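# Lift a crate with both hands and hold it

## Task

Grip the crate between the two hands, raise the whole crate at least three finger-widths above the table, and keep it motionless in the air, touching nothing else at the end. The task fails if any motor of either hand still shows moving in hand_stopped_by at the finish, or if anything is pushed or knocked off the table.

## Robot and tools

Robot: the upper body of a humanoid on a stand past the table's -x edge, facing roughly +x. It has two seven-joint arms: left_arm (the robot's own left, toward +y) with a left hand, and right_arm (toward -y) with a right hand. Each hand has five fingers driven by six motors: little, ring, middle, index, thumb_bend, thumb_turn.

Scene frame: the table top is z = 0 with +z up; +x runs away from the robot across the table; the table's near edge is at x = 0.18 m. Positions are in metres and orientations are quaternions (w, x, y, z). Each shoulder sits about 0.28 m above the pelvis, 0.06 m toward +x and 0.10 m to its side; a hand point cannot get farther than 0.62 m from its shoulder. Reported hand positions can be a little off, more so at full reach. The body may be slightly turned or tilted.

Hand point frame: a point 0.05 m in front of the palm, where index pad and thumb tip meet in a pinch. Its +z runs along straightened fingers (fingertips 0.06-0.07 m beyond), +y points out of the palm, and +x crosses the palm away from the thumb on the right hand but toward the thumb on the left hand. A wrist bracket on the little-finger side protrudes 0.03 m past the point in +y and 0.11 m sideways, and can collide. For a whole-hand wrap, turn the thumb fully in front of the palm before arriving; objects 0.035-0.08 m across then lie across the palm.

The row (used by both tools): one flat list of 28 numbers, each in [-1, 1], always covering both arms. Order: left_arm dx, dy, dz, rx, ry, rz; left_gripper little, ring, middle, index, thumb_bend, thumb_turn, force_limit, speed; then the same 14 for right_arm and right_gripper. dx..rz are an offset, not a pose: they are expressed in that hand point's own axes and measured from its pose at the start of the action (for the first action of a call, the last pose any result reported). Scale: 1.0 = 0.6 m for dx, dy, dz and 180 degrees for the rotation vector rx, ry, rz. Finger and thumb values are absolute targets: +1 open/straight, -1 curled closed; thumb_turn +1 is beside the palm, -1 in front of it opposite the fingers. A pinch is about index -0.22, thumb_bend -0.75, thumb_turn -0.57. force_limit maps -1..+1 to roughly 0..10 N fingertip force (0..15 N for the two thumb motors) and only stops closing motors. speed maps -1..+1 to near zero..full, full being 0.6 s for a whole finger stroke; use -0.9 or slower for a soft grip, since fast fingers overshoot the limit. There is no 'no change' value: to keep a hand as it is, resend its last eight numbers, or, before any were sent, its hand_measured six plus hand_force_limit and hand_speed.

execute_actions(actions): a list of actions; each action is a table of up to 15 rows, one per 1/30 s step, and a short table repeats its last row to fill 15 steps (0.5 s). Every row is an offset from the action's start pose, not from the previous row. Each step the commanded pose is clipped to within 70 mm and 16 degrees of the measured pose, so large offsets need several actions; an arm never goes past its last clipped pose. An empty list just returns the state and images.

move(target, speed, blocking): target is one 28-number row; its offsets count from the pose in the last result that showed one. The hand points travel straight toward their goals, finishing together in 0.5-10 s; speed is in m/s, 0.002-0.5 (default 0.25), turning capped at twice that in rad/s. Paths do not avoid obstacles or the other arm, may lag, drift, or overshoot speed near full extension. Faster or deeper contact means harder pushes. Hand numbers are sent at the start. With blocking=false the result returns after 0.5 s while motion continues; other motion commands are refused until a result shows the end, so use wait or stop. The extra 'move:' line reports the ending (done, off_target, moving, held, fault) and limits: paced means the sent pose was clipped; held means a safety check blocked steps, after which the arm may jump faster than speed.

wait(seconds): 0-10 s, arms keep their last command; returns early if a running move ends. stop(): brakes a running move, needing room. zoom_image(camera, region): camera is cam_high, cam_left_wrist or cam_right_wrist; region [x0, y0, x1, y1] in pixels, at most 504 x 504. show_instructions(): shows reference images. finished_scene(scene): ends the given scene for good, after the robot has held the last command.

Results: per-arm end_effector_position and end_effector_quat_wxyz; 'Hand target' lines (where the controller now drives each hand point); hand_measured, hand_stopped_by (moving, target, force, stalled, fault), hand_load_n (positive when pushed open; near zero across the board means the grip is lost), hand_force_limit, hand_speed; step readings with HELD marks; 'pose unreachable' lines for clearance interventions; MOTOR HOT and OVER-TEMPERATURE FAULT warnings. Images come from cam_high, then the left and right wrist fisheye cameras, 504x504 each.

Motors: a finger motor runs only when its target changes by 0.01 or more, then locks on arrival or at force_limit; blocked, it keeps pushing (moving) until it times out (stalled). To squeeze more, raise force_limit and send a target further closed than hand_measured; to loosen, send one more open.

Cautions: joint load limits are 22.7 N m except wrist pitch and yaw at 4.55 N m, and the held crate's weight counts; exceeding one halts that arm for 10 s. Never let the arms or hands strike or press hard on each other. Avoid hard pushes on the crate or table, dropping it, and knocking anything off the table. Long heavy holds heat motors; at 120 °C the arm drops. An arm meant to stay put should get zero offsets after its first correction.

Each tool is called after ">>>" as a command line: name --argument value for each argument, lists and objects as JSON in quotes; but a table of rows of numbers goes row by row, as --pt "numbers of a row", without its own name.

## Session

>>> execute_actions --actions '[]'

Scene clock: 0.00 s.
left_arm: end_effector_position=(+0.1090, +0.1349, +0.4546) hand_measured=(+1.000, +1.000, +1.000, +1.000, +1.000, +1.000) hand_load_n=(+0.0, +0.0, +0.0, +0.0, +0.0, +0.0) hand_stopped_by=(target, target, target, target, target, target) hand_force_limit=0.00 hand_speed=-0.80 end_effector_quat_wxyz=(+0.056, +0.003, -0.108, +0.993) | right_arm: end_effector_position=(+0.1374, -0.1047, +0.4426) hand_measured=(+1.000, +1.000, +1.000, +1.000, +1.000, +1.000) hand_load_n=(+0.0, +0.0, +0.0, +0.0, +0.0, +0.0) hand_stopped_by=(target, target, target, target, target, target) hand_force_limit=0.00 hand_speed=-0.80 end_effector_quat_wxyz=(+0.984, -0.105, -0.012, +0.142)
Joint positions: left_arm=[-0.208  0.39   0.096 -0.553 -0.629 -1.07  -0.352] | right_arm=[-0.057 -0.483 -0.186 -0.617  0.435 -1.137  0.138]
Joint velocities: left_arm=[-0.003  0.     0.     0.    -0.005  0.     0.   ] | right_arm=[-0.005  0.015  0.008  0.002  0.     0.     0.   ]
Hand target (left_arm): +0.109, +0.135, +0.455; +0.056, +0.003, -0.108, +0.993
Hand target (right_arm): +0.137, -0.105, +0.443; +0.984, -0.105, -0.012, +0.142

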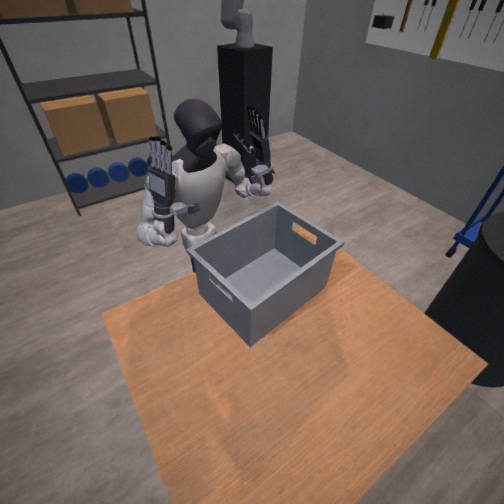

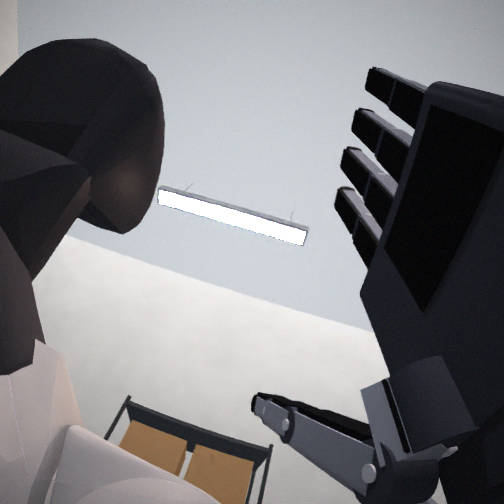

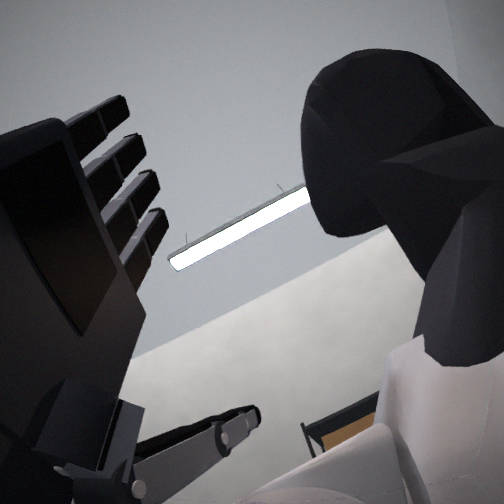

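>>> zoom_image --camera "cam_high" --region '[170, 190, 360, 360]'

Region (170, 190, 360, 360) of cam_high's 504x504 image, scaled by 2.653, with more detail than that image has; it fills the top 451 rows of this view, and the rest is white.

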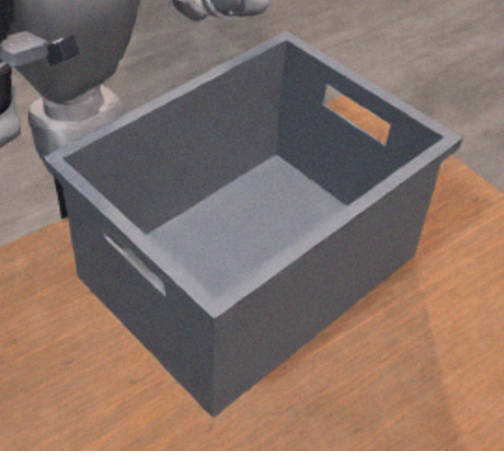

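>>> move --target '[-0.377,-0.233,-0.359,0.134,-0.826,-0.061, 1,1,1,-0.2,1,1,0,0, 0.400,-0.223,-0.340,0.0797,0.830,0.0732, 1,1,1,-0.2,1,1,0,0]' --speed 0.4

Scene clock: 124.90 s.
left_arm: end_effector_position=(+0.3534, +0.2954, +0.2707) hand_measured=(+1.000, +1.000, +1.000, -0.200, +1.000, +1.000) hand_load_n=(+0.0, +0.0, +0.0, +0.0, +0.0, +0.0) hand_stopped_by=(target, target, target, target, target, target) hand_force_limit=0.00 hand_speed=0.00 end_effector_quat_wxyz=(-0.028, +0.963, +0.073, +0.258) | right_arm: end_effector_position=(+0.4136, -0.2187, +0.2778) hand_measured=(+1.000, +1.000, +1.000, -0.200, +1.000, +1.000) hand_load_n=(+0.0, +0.0, +0.0, +0.0, +0.0, +0.0) hand_stopped_by=(target, target, target, target, target, target) hand_force_limit=0.00 hand_speed=0.00 end_effector_quat_wxyz=(+0.320, -0.039, +0.947, -0.001)
Joint positions: left_arm=[-1.41   1.49  -0.518  0.402 -1.78   1.603  0.308] | right_arm=[-0.736 -1.631 -0.251  0.241  1.962  1.621 -0.558]
Joint velocities: left_arm=[-0.078  0.015 -0.095  0.008  0.143  0.    -0.164] | right_arm=[-0.006 -0.005 -0.011  0.011  0.     0.     0.   ]
Hand target (left_arm): +0.353, +0.297, +0.271; -0.030, +0.963, +0.074, +0.257
Hand target (right_arm): +0.413, -0.218, +0.278; +0.319, -0.040, +0.947, +0.000
Off the commanded pose (left_arm): 0.004 m, 1 deg.
Off the commanded pose (right_arm): 0.017 m, 9 deg.
joint sent to its limit (left arm) — the command would take joint 6 (wrist pitch) past its upper limit, so that joint was sent only as far as its limit.
joint sent to its limit (right arm) — the command would take joint 2 (shoulder roll) past its lower limit, joint 5 (wrist roll) past its upper limit and joint 6 (wrist pitch) past its upper limit, so those joints were sent only as far as their limits.
move: off_target (left_arm, right_arm); limits=paced

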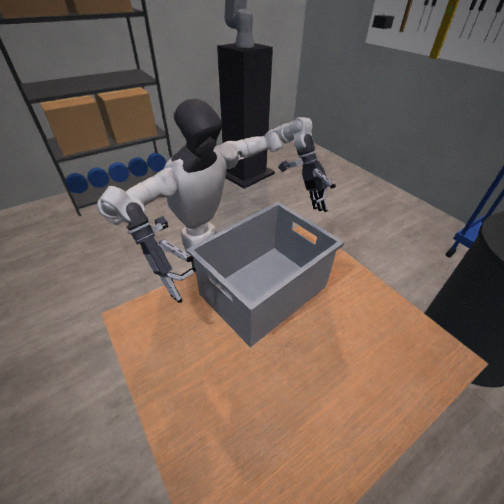

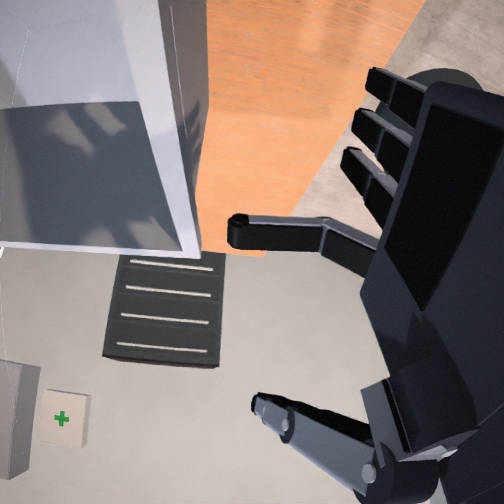

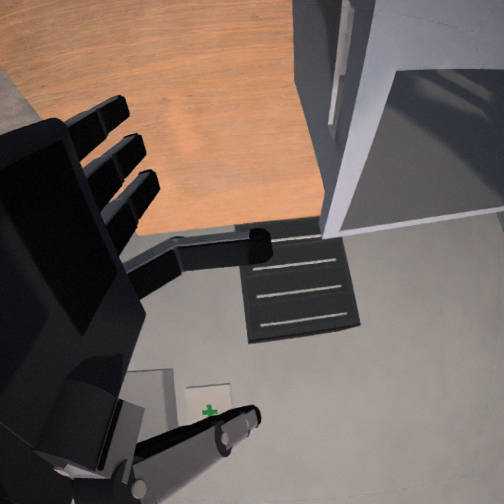

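>>> move --target '[-0.092,0.008,0.147,-0.005,0,0, 1,1,1,-0.2,1,1,0,0, 0.107,0.029,0.150,-0.021,0.040,-0.016, 1,1,1,-0.2,1,1,0,0]' --speed 0.12

Scene clock: 151.00 s.
left_arm: end_effector_position=(+0.3490, +0.2920, +0.1651) hand_measured=(+1.000, +1.000, +1.000, -0.200, +1.000, +1.000) hand_load_n=(+0.0, +0.0, +0.0, +0.0, +0.0, +0.0) hand_stopped_by=(target, target, target, target, target, target) hand_force_limit=0.00 hand_speed=0.00 end_effector_quat_wxyz=(-0.020, +0.963, +0.070, +0.261) | right_arm: end_effector_position=(+0.4157, -0.1998, +0.1656) hand_measured=(+1.000, +1.000, +1.000, -0.200, +1.000, +1.000) hand_load_n=(+0.0, +0.0, +0.0, +0.0, +0.0, +0.0) hand_stopped_by=(target, target, target, target, target, target) hand_force_limit=0.00 hand_speed=0.00 end_effector_quat_wxyz=(+0.256, -0.078, +0.963, +0.019)
Joint positions: left_arm=[-0.814  1.52  -0.524  0.104 -1.775  1.023  0.214] | right_arm=[-0.576 -1.328 -0.184  0.084  1.381  1.503 -0.158]
Joint velocities: left_arm=[ 0.006  0.005 -0.002  0.002  0.011  0.     0.   ] | right_arm=[-0.012  0.005  0.006  0.    -0.003 -0.003  0.02 ]
Hand target (left_arm): +0.349, +0.292, +0.166; -0.021, +0.962, +0.069, +0.263
Hand target (right_arm): +0.416, -0.201, +0.166; +0.256, -0.077, +0.963, +0.016
Off the commanded pose (left_arm): 0.002 m, 0 deg.
Off the commanded pose (right_arm): 0.004 m, 1 deg.
move: off_target (right_arm)

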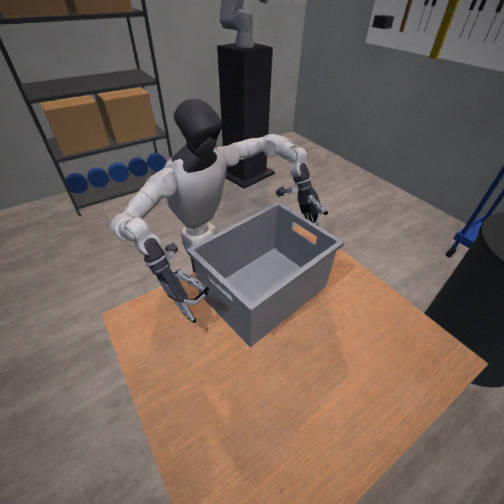

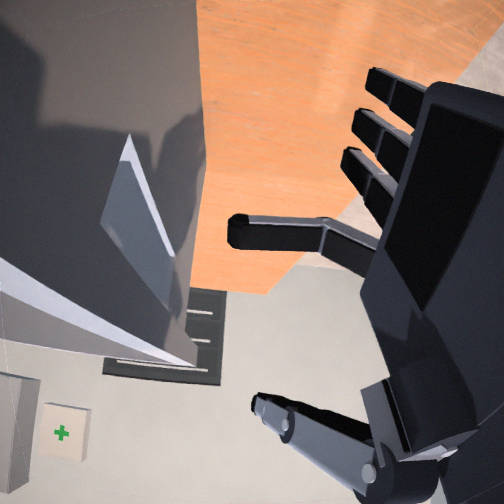

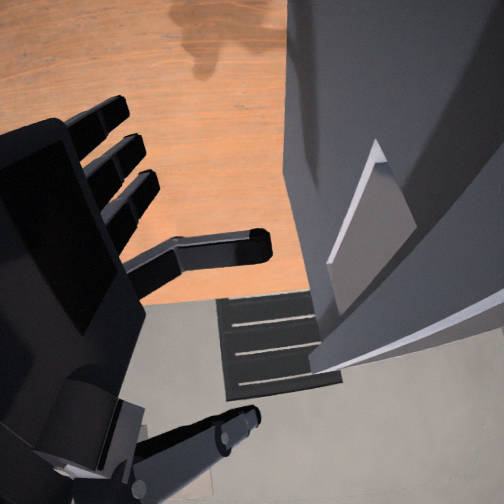

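>>> move --target '[0.010,0.105,-0.018,0,0,0, 1,1,1,-0.2,1,1,0,0, -0.009,0.105,-0.016,0,0,0, 1,1,1,-0.2,1,1,0,0]' --speed 0.04

>>> zoom_image --camera "cam_high" --region '[150, 160, 360, 350]'

Scene clock: 193.47 s.
left_arm: end_effector_position=(+0.3593, +0.2292, +0.1779) hand_measured=(+1.000, +1.000, +1.000, -0.200, +1.000, +1.000) hand_load_n=(+0.0, +0.0, +0.0, +0.0, +0.0, +0.0) hand_stopped_by=(target, target, target, target, target, target) hand_force_limit=0.00 hand_speed=0.00 end_effector_quat_wxyz=(+0.007, +0.959, +0.043, +0.281) | right_arm: end_effector_position=(+0.4068, -0.1395, +0.1784) hand_measured=(+1.000, +1.000, +1.000, -0.200, +1.000, +1.000) hand_load_n=(+0.0, +0.0, +0.0, +0.0, +0.0, +0.0) hand_stopped_by=(target, target, target, target, target, target) hand_force_limit=0.00 hand_speed=0.00 end_effector_quat_wxyz=(+0.275, -0.109, +0.955, +0.040)
Joint positions: left_arm=[-0.718  1.183 -0.065 -0.025 -1.936  1.308  0.723] | right_arm=[-0.607 -1.35  -0.048 -0.054  1.963  1.354 -0.677]
Joint velocities: left_arm=[ 0.017 -0.066  0.083 -0.002  0.003  0.058  0.067] | right_arm=[ 0.008 -0.06   0.043 -0.021 -0.008 -0.073  0.05 ]
Hand target (left_arm): +0.359, +0.228, +0.178; +0.009, +0.959, +0.042, +0.280
Hand target (right_arm): +0.406, -0.139, +0.178; +0.273, -0.110, +0.955, +0.042
Off the commanded pose (left_arm): 0.002 m, 5 deg.
Off the commanded pose (right_arm): 0.003 m, 5 deg.
joint sent to its limit (left arm) — the command would take joint 5 (wrist roll) past its lower limit, so that joint was sent only as far as its limit.
joint sent to its limit (right arm) — the command would take joint 5 (wrist roll) past its upper limit, so that joint was sent only as far as its limit.
move: off_target (left_arm, right_arm)

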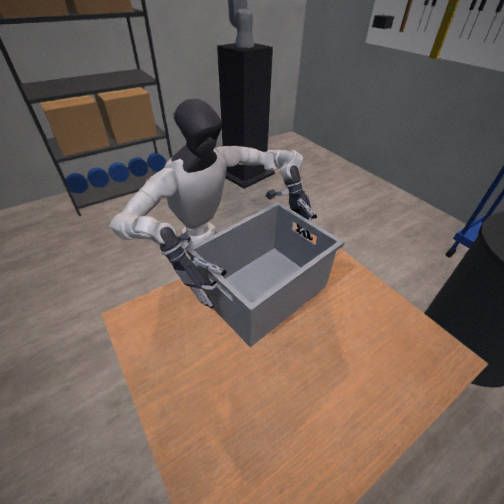

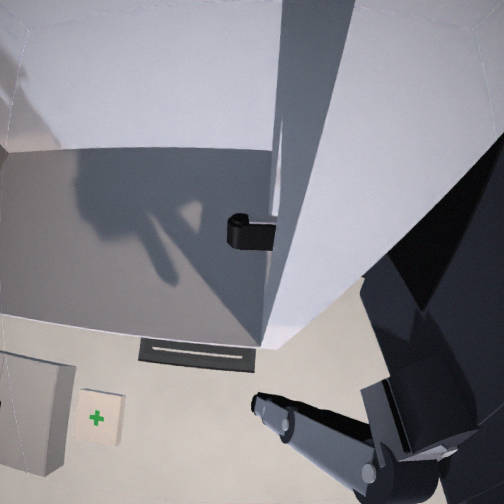

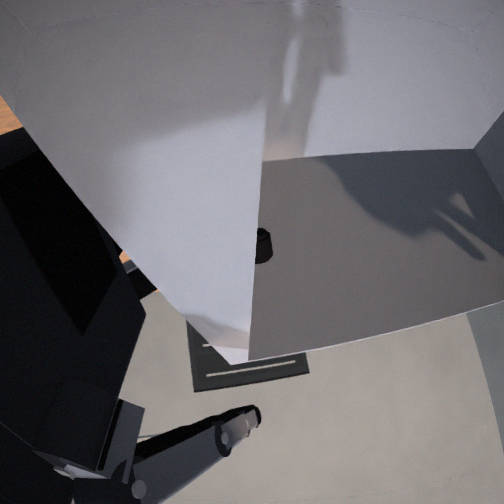

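Region (150, 160, 360, 350) of cam_high's 504x504 image, scaled by 2.400, with more detail than that image has; it fills the top 456 rows of this view, and the rest is white.

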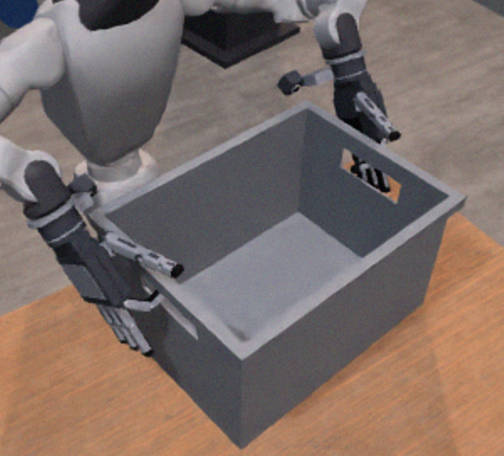

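>>> move --target '[0,0.025,0,0,0,0, 1,1,1,-0.2,1,1,0,0, -0.028,0.042,0.017,0,0,0, 1,1,1,-0.2,1,1,0,0]' --speed 0.04

>>> move --target '[0,0.012,0,0,0,0, 1,1,1,-1,1,1,-0.2,-0.5, 0,0.012,0,0,0,0, 1,1,1,-1,1,1,-0.2,-0.5]' --speed 0.02

>>> zoom_image --camera "cam_high" --region '[150, 160, 360, 350]'

Scene clock: 206.10 s.
left_arm: end_effector_position=(+0.3605, +0.2152, +0.1781) hand_measured=(+1.000, +1.000, +1.000, -0.200, +1.000, +1.000) hand_load_n=(+0.0, +0.0, +0.0, +0.0, +0.0, +0.0) hand_stopped_by=(target, target, target, target, target, target) hand_force_limit=0.00 hand_speed=0.00 end_effector_quat_wxyz=(+0.015, +0.956, +0.028, +0.290) | right_arm: end_effector_position=(+0.4207, -0.1136, +0.1793) hand_measured=(+1.000, +1.000, +1.000, -0.200, +1.000, +1.000) hand_load_n=(+0.0, +0.0, +0.0, +0.0, +0.0, +0.0) hand_stopped_by=(target, target, target, target, target, target) hand_force_limit=0.00 hand_speed=0.00 end_effector_quat_wxyz=(+0.284, -0.121, +0.950, +0.048)
Joint positions: left_arm=[-0.713  1.144 -0.055 -0.067 -1.936  1.302  0.746] | right_arm=[-0.773 -1.259  0.085 -0.016  1.963  1.343 -0.754]
Joint velocities: left_arm=[ 0.018  0.015 -0.008  0.002 -0.003 -0.002  0.   ] | right_arm=[ 0.003  0.029 -0.017  0.015  0.003  0.031 -0.027]
Hand target (left_arm): +0.361, +0.214, +0.179; +0.017, +0.956, +0.029, +0.291
Hand target (right_arm): +0.420, -0.111, +0.180; +0.283, -0.123, +0.950, +0.053
Off the commanded pose (left_arm): 0.001 m, 2 deg.
Off the commanded pose (right_arm): 0.003 m, 2 deg.
joint sent to its limit (left arm) — the command would take joint 5 (wrist roll) past its lower limit, so that joint was sent only as far as its limit.
joint sent to its limit (right arm) — the command would take joint 5 (wrist roll) past its upper limit, so that joint was sent only as far as its limit.
move: done

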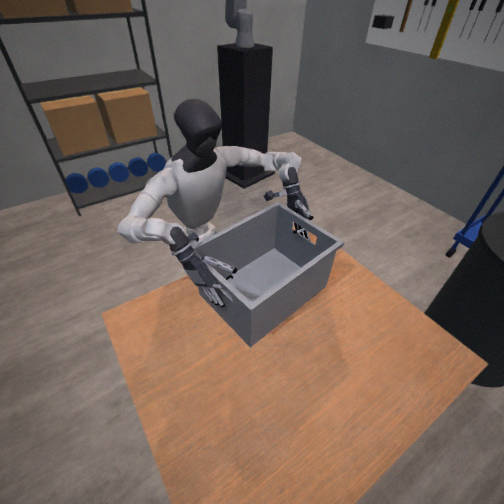

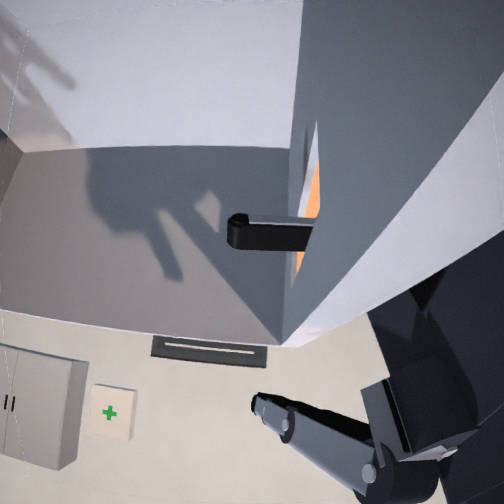

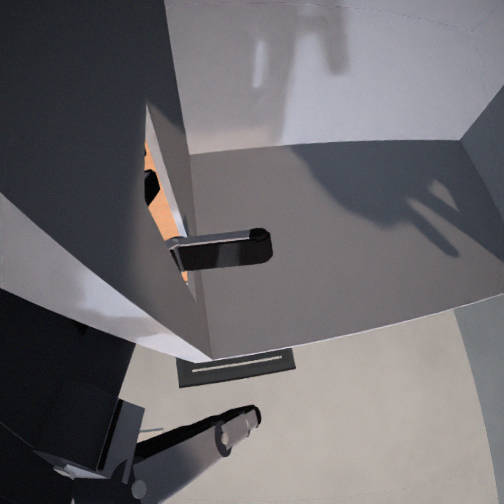

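Scene clock: 207.67 s.
left_arm: end_effector_position=(+0.3637, +0.2105, +0.1803) hand_measured=(+1.000, +1.000, +1.000, -1.000, +1.000, +1.000) hand_load_n=(+0.0, +0.0, +0.0, +1.0, +0.0, +0.0) hand_stopped_by=(target, target, target, target, target, target) hand_force_limit=-0.20 hand_speed=-0.50 end_effector_quat_wxyz=(+0.025, +0.953, +0.034, +0.298) | right_arm: end_effector_position=(+0.4220, -0.1088, +0.1808) hand_measured=(+1.000, +1.000, +1.000, -1.000, +1.000, +1.000) hand_load_n=(+0.0, +0.0, +0.0, +1.0, +0.0, +0.0) hand_stopped_by=(target, target, target, target, target, target) hand_force_limit=-0.20 hand_speed=-0.50 end_effector_quat_wxyz=(+0.289, -0.117, +0.948, +0.058)
Joint positions: left_arm=[-0.703  1.13  -0.051 -0.079 -1.94   1.275  0.749] | right_arm=[-0.762 -1.232  0.061 -0.022  1.967  1.338 -0.772]
Joint velocities: left_arm=[0.    0.014 0.006 0.006 0.018 0.    0.   ] | right_arm=[ 0.    -0.011 -0.02   0.008 -0.009  0.     0.   ]
Hand target (left_arm): +0.361, +0.208, +0.178; +0.019, +0.955, +0.023, +0.295
Hand target (right_arm): +0.419, -0.107, +0.179; +0.288, -0.127, +0.948, +0.054
Off the commanded pose (left_arm): 0.004 m, 2 deg.
Off the commanded pose (right_arm): 0.004 m, 1 deg.
joint sent to its limit (left arm) — the command would take joint 5 (wrist roll) past its lower limit, so that joint was sent only as far as its limit.
joint sent to its limit (right arm) — the command would take joint 5 (wrist roll) past its upper limit, so that joint was sent only as far as its limit.
move: off_target (left_arm, right_arm)

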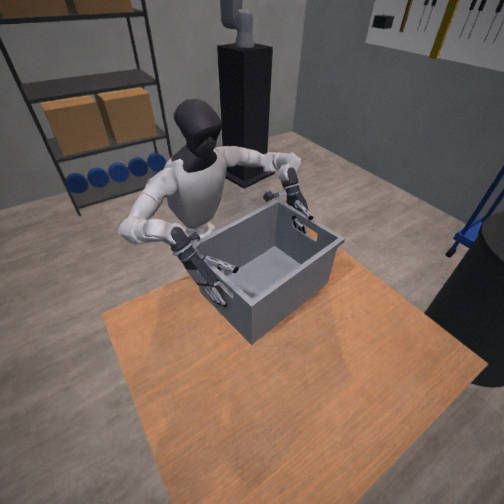

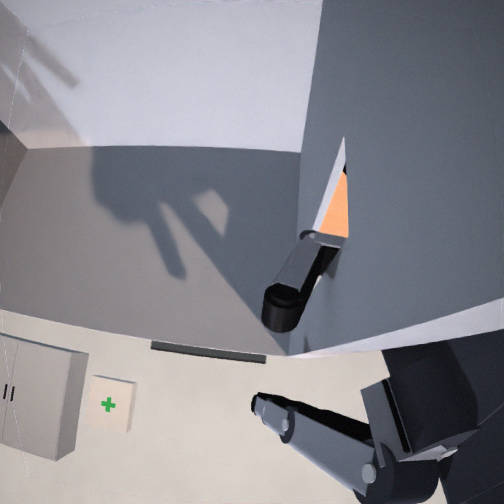

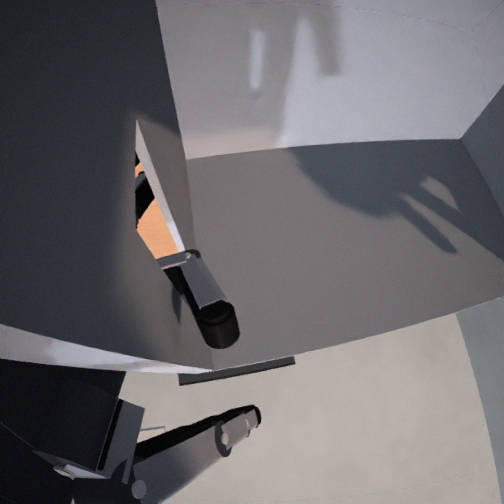

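Region (150, 160, 360, 350) of cam_high's 504x504 image, scaled by 2.400, with more detail than that image has; it fills the top 456 rows of this view, and the rest is white.

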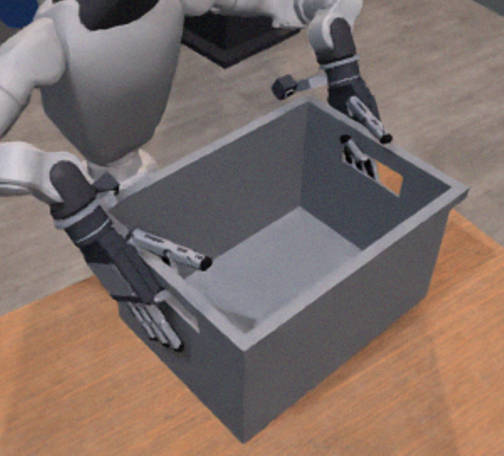

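>>> move --target '[0.085,0.014,-0.123,0,0,0, 1,1,1,-1,1,1,-0.2,-0.5, -0.084,0.010,-0.124,0,0,0, 1,1,1,-1,1,1,-0.2,-0.5]' --speed 0.05

>>> zoom_image --camera "cam_high" --region '[150, 140, 370, 350]'

Scene clock: 221.77 s.
left_arm: end_effector_position=(+0.3676, +0.2078, +0.2756) hand_measured=(+1.000, +1.000, +1.000, -1.000, +1.000, +1.000) hand_load_n=(+0.0, +0.0, +0.0, +1.0, +0.0, +0.0) hand_stopped_by=(target, target, target, target, target, target) hand_force_limit=-0.20 hand_speed=-0.50 end_effector_quat_wxyz=(+0.069, +0.947, -0.028, +0.311) | right_arm: end_effector_position=(+0.4234, -0.1122, +0.2748) hand_measured=(+1.000, +1.000, +1.000, -1.000, +1.000, +1.000) hand_load_n=(+0.0, +0.0, +0.0, +1.0, +0.0, +0.0) hand_stopped_by=(target, target, target, target, target, target) hand_force_limit=-0.20 hand_speed=-0.50 end_effector_quat_wxyz=(+0.292, -0.153, +0.938, +0.103)
Joint positions: left_arm=[-1.229  1.385 -0.343  0.189 -1.94   1.47   0.35 ] | right_arm=[-1.381 -1.464  0.467  0.268  1.967  1.538 -0.398]
Joint velocities: left_arm=[-0.081  0.043 -0.132  0.008 -0.003 -0.045 -0.062] | right_arm=[-0.101 -0.055  0.16   0.009 -0.014 -0.055  0.076]
Hand target (left_arm): +0.365, +0.209, +0.272; +0.060, +0.950, -0.032, +0.304
Hand target (right_arm): +0.422, -0.113, +0.273; +0.289, -0.158, +0.939, +0.095
Off the commanded pose (left_arm): 0.006 m, 9 deg.
Off the commanded pose (right_arm): 0.007 m, 7 deg.
joint sent to its limit (left arm) — the command would take joint 5 (wrist roll) past its lower limit, so that joint was sent only as far as its limit.
joint sent to its limit (right arm) — the command would take joint 5 (wrist roll) past its upper limit, so that joint was sent only as far as its limit.
move: off_target (left_arm, right_arm)

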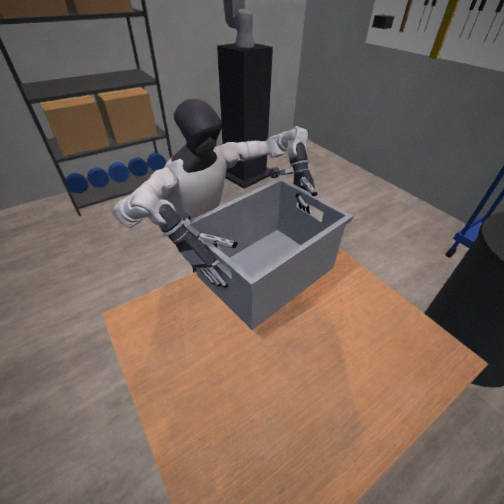

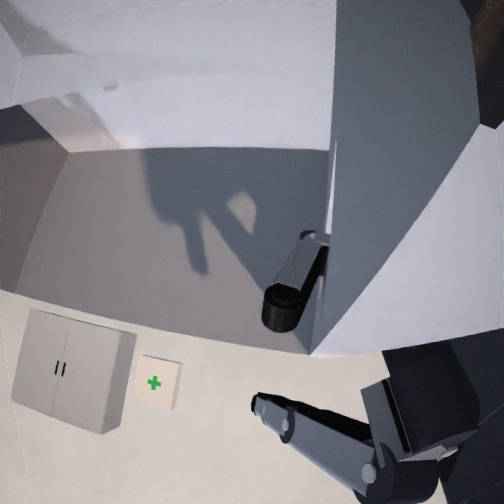

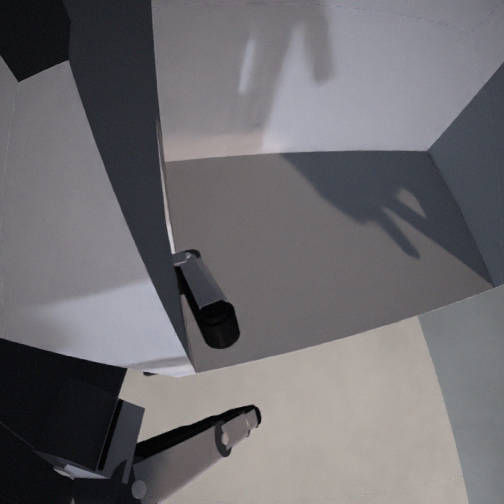

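Region (150, 140, 370, 350) of cam_high's 504x504 image, scaled by 2.291, with more detail than that image has; it fills the top 481 rows of this view, and the rest is white.

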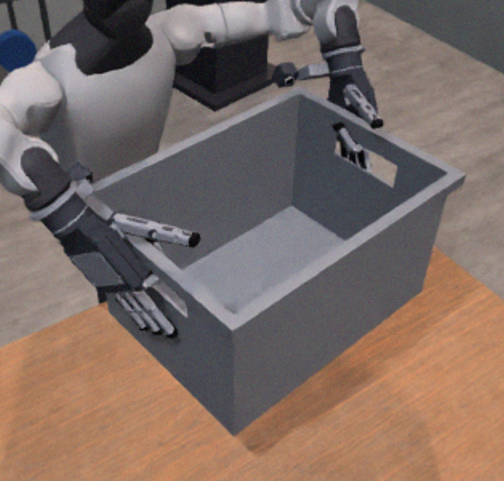

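>>> wait --seconds 0.5

Scene clock: 234.80 s.
left_arm: end_effector_position=(+0.3677, +0.2078, +0.2758) hand_measured=(+1.000, +1.000, +1.000, -1.000, +1.000, +1.000) hand_load_n=(+0.0, +0.0, +0.0, +1.0, +0.0, +0.0) hand_stopped_by=(target, target, target, target, target, target) hand_force_limit=-0.20 hand_speed=-0.50 end_effector_quat_wxyz=(+0.068, +0.948, -0.028, +0.311) | right_arm: end_effector_position=(+0.4234, -0.1122, +0.2749) hand_measured=(+1.000, +1.000, +1.000, -1.000, +1.000, +1.000) hand_load_n=(+0.0, +0.0, +0.0, +1.0, +0.0, +0.0) hand_stopped_by=(target, target, target, target, target, target) hand_force_limit=-0.20 hand_speed=-0.50 end_effector_quat_wxyz=(+0.291, -0.153, +0.939, +0.103)
Joint positions: left_arm=[-1.235  1.388 -0.352  0.19  -1.94   1.467  0.346] | right_arm=[-1.387 -1.467  0.478  0.268  1.967  1.535 -0.392]
Joint velocities: left_arm=[ 0.     0.    -0.005 -0.002 -0.008  0.     0.   ] | right_arm=[ 0.     0.011  0.003 -0.014 -0.003  0.     0.   ]
Hand target (left_arm): +0.365, +0.209, +0.272; +0.060, +0.950, -0.032, +0.304
Hand target (right_arm): +0.422, -0.113, +0.273; +0.289, -0.158, +0.939, +0.095
Off the commanded pose (left_arm): 0.007 m, 9 deg.
Off the commanded pose (right_arm): 0.007 m, 7 deg.
wait: 0.50 s; at rest from the start

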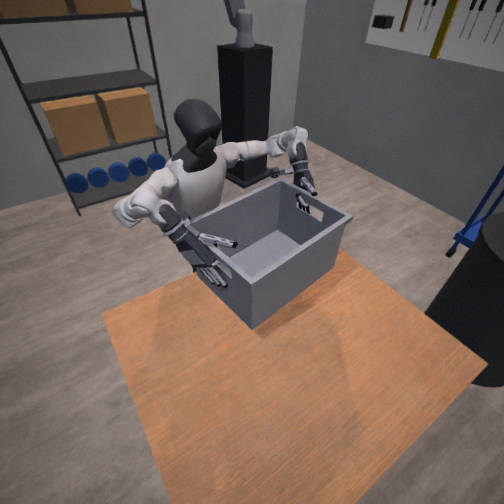

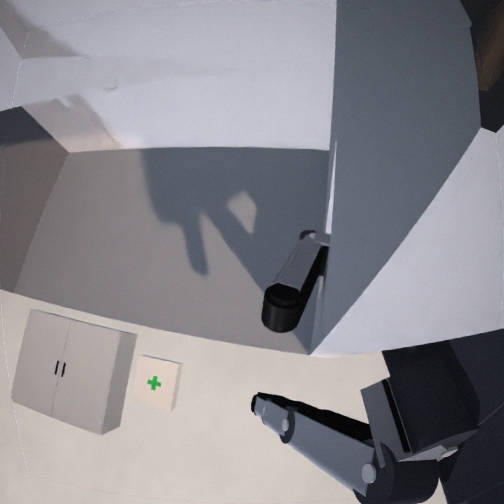

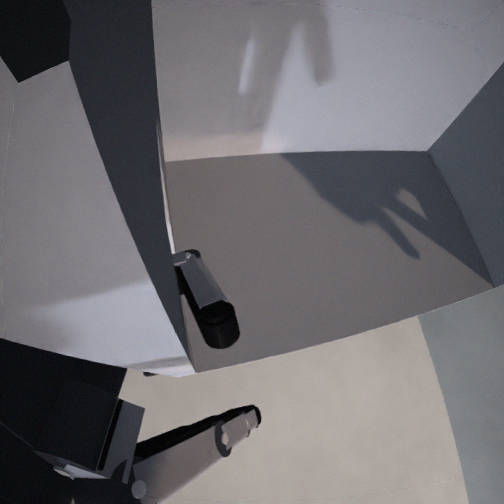

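>>> finished_scene --scene 2

The scene is finished: the task was done.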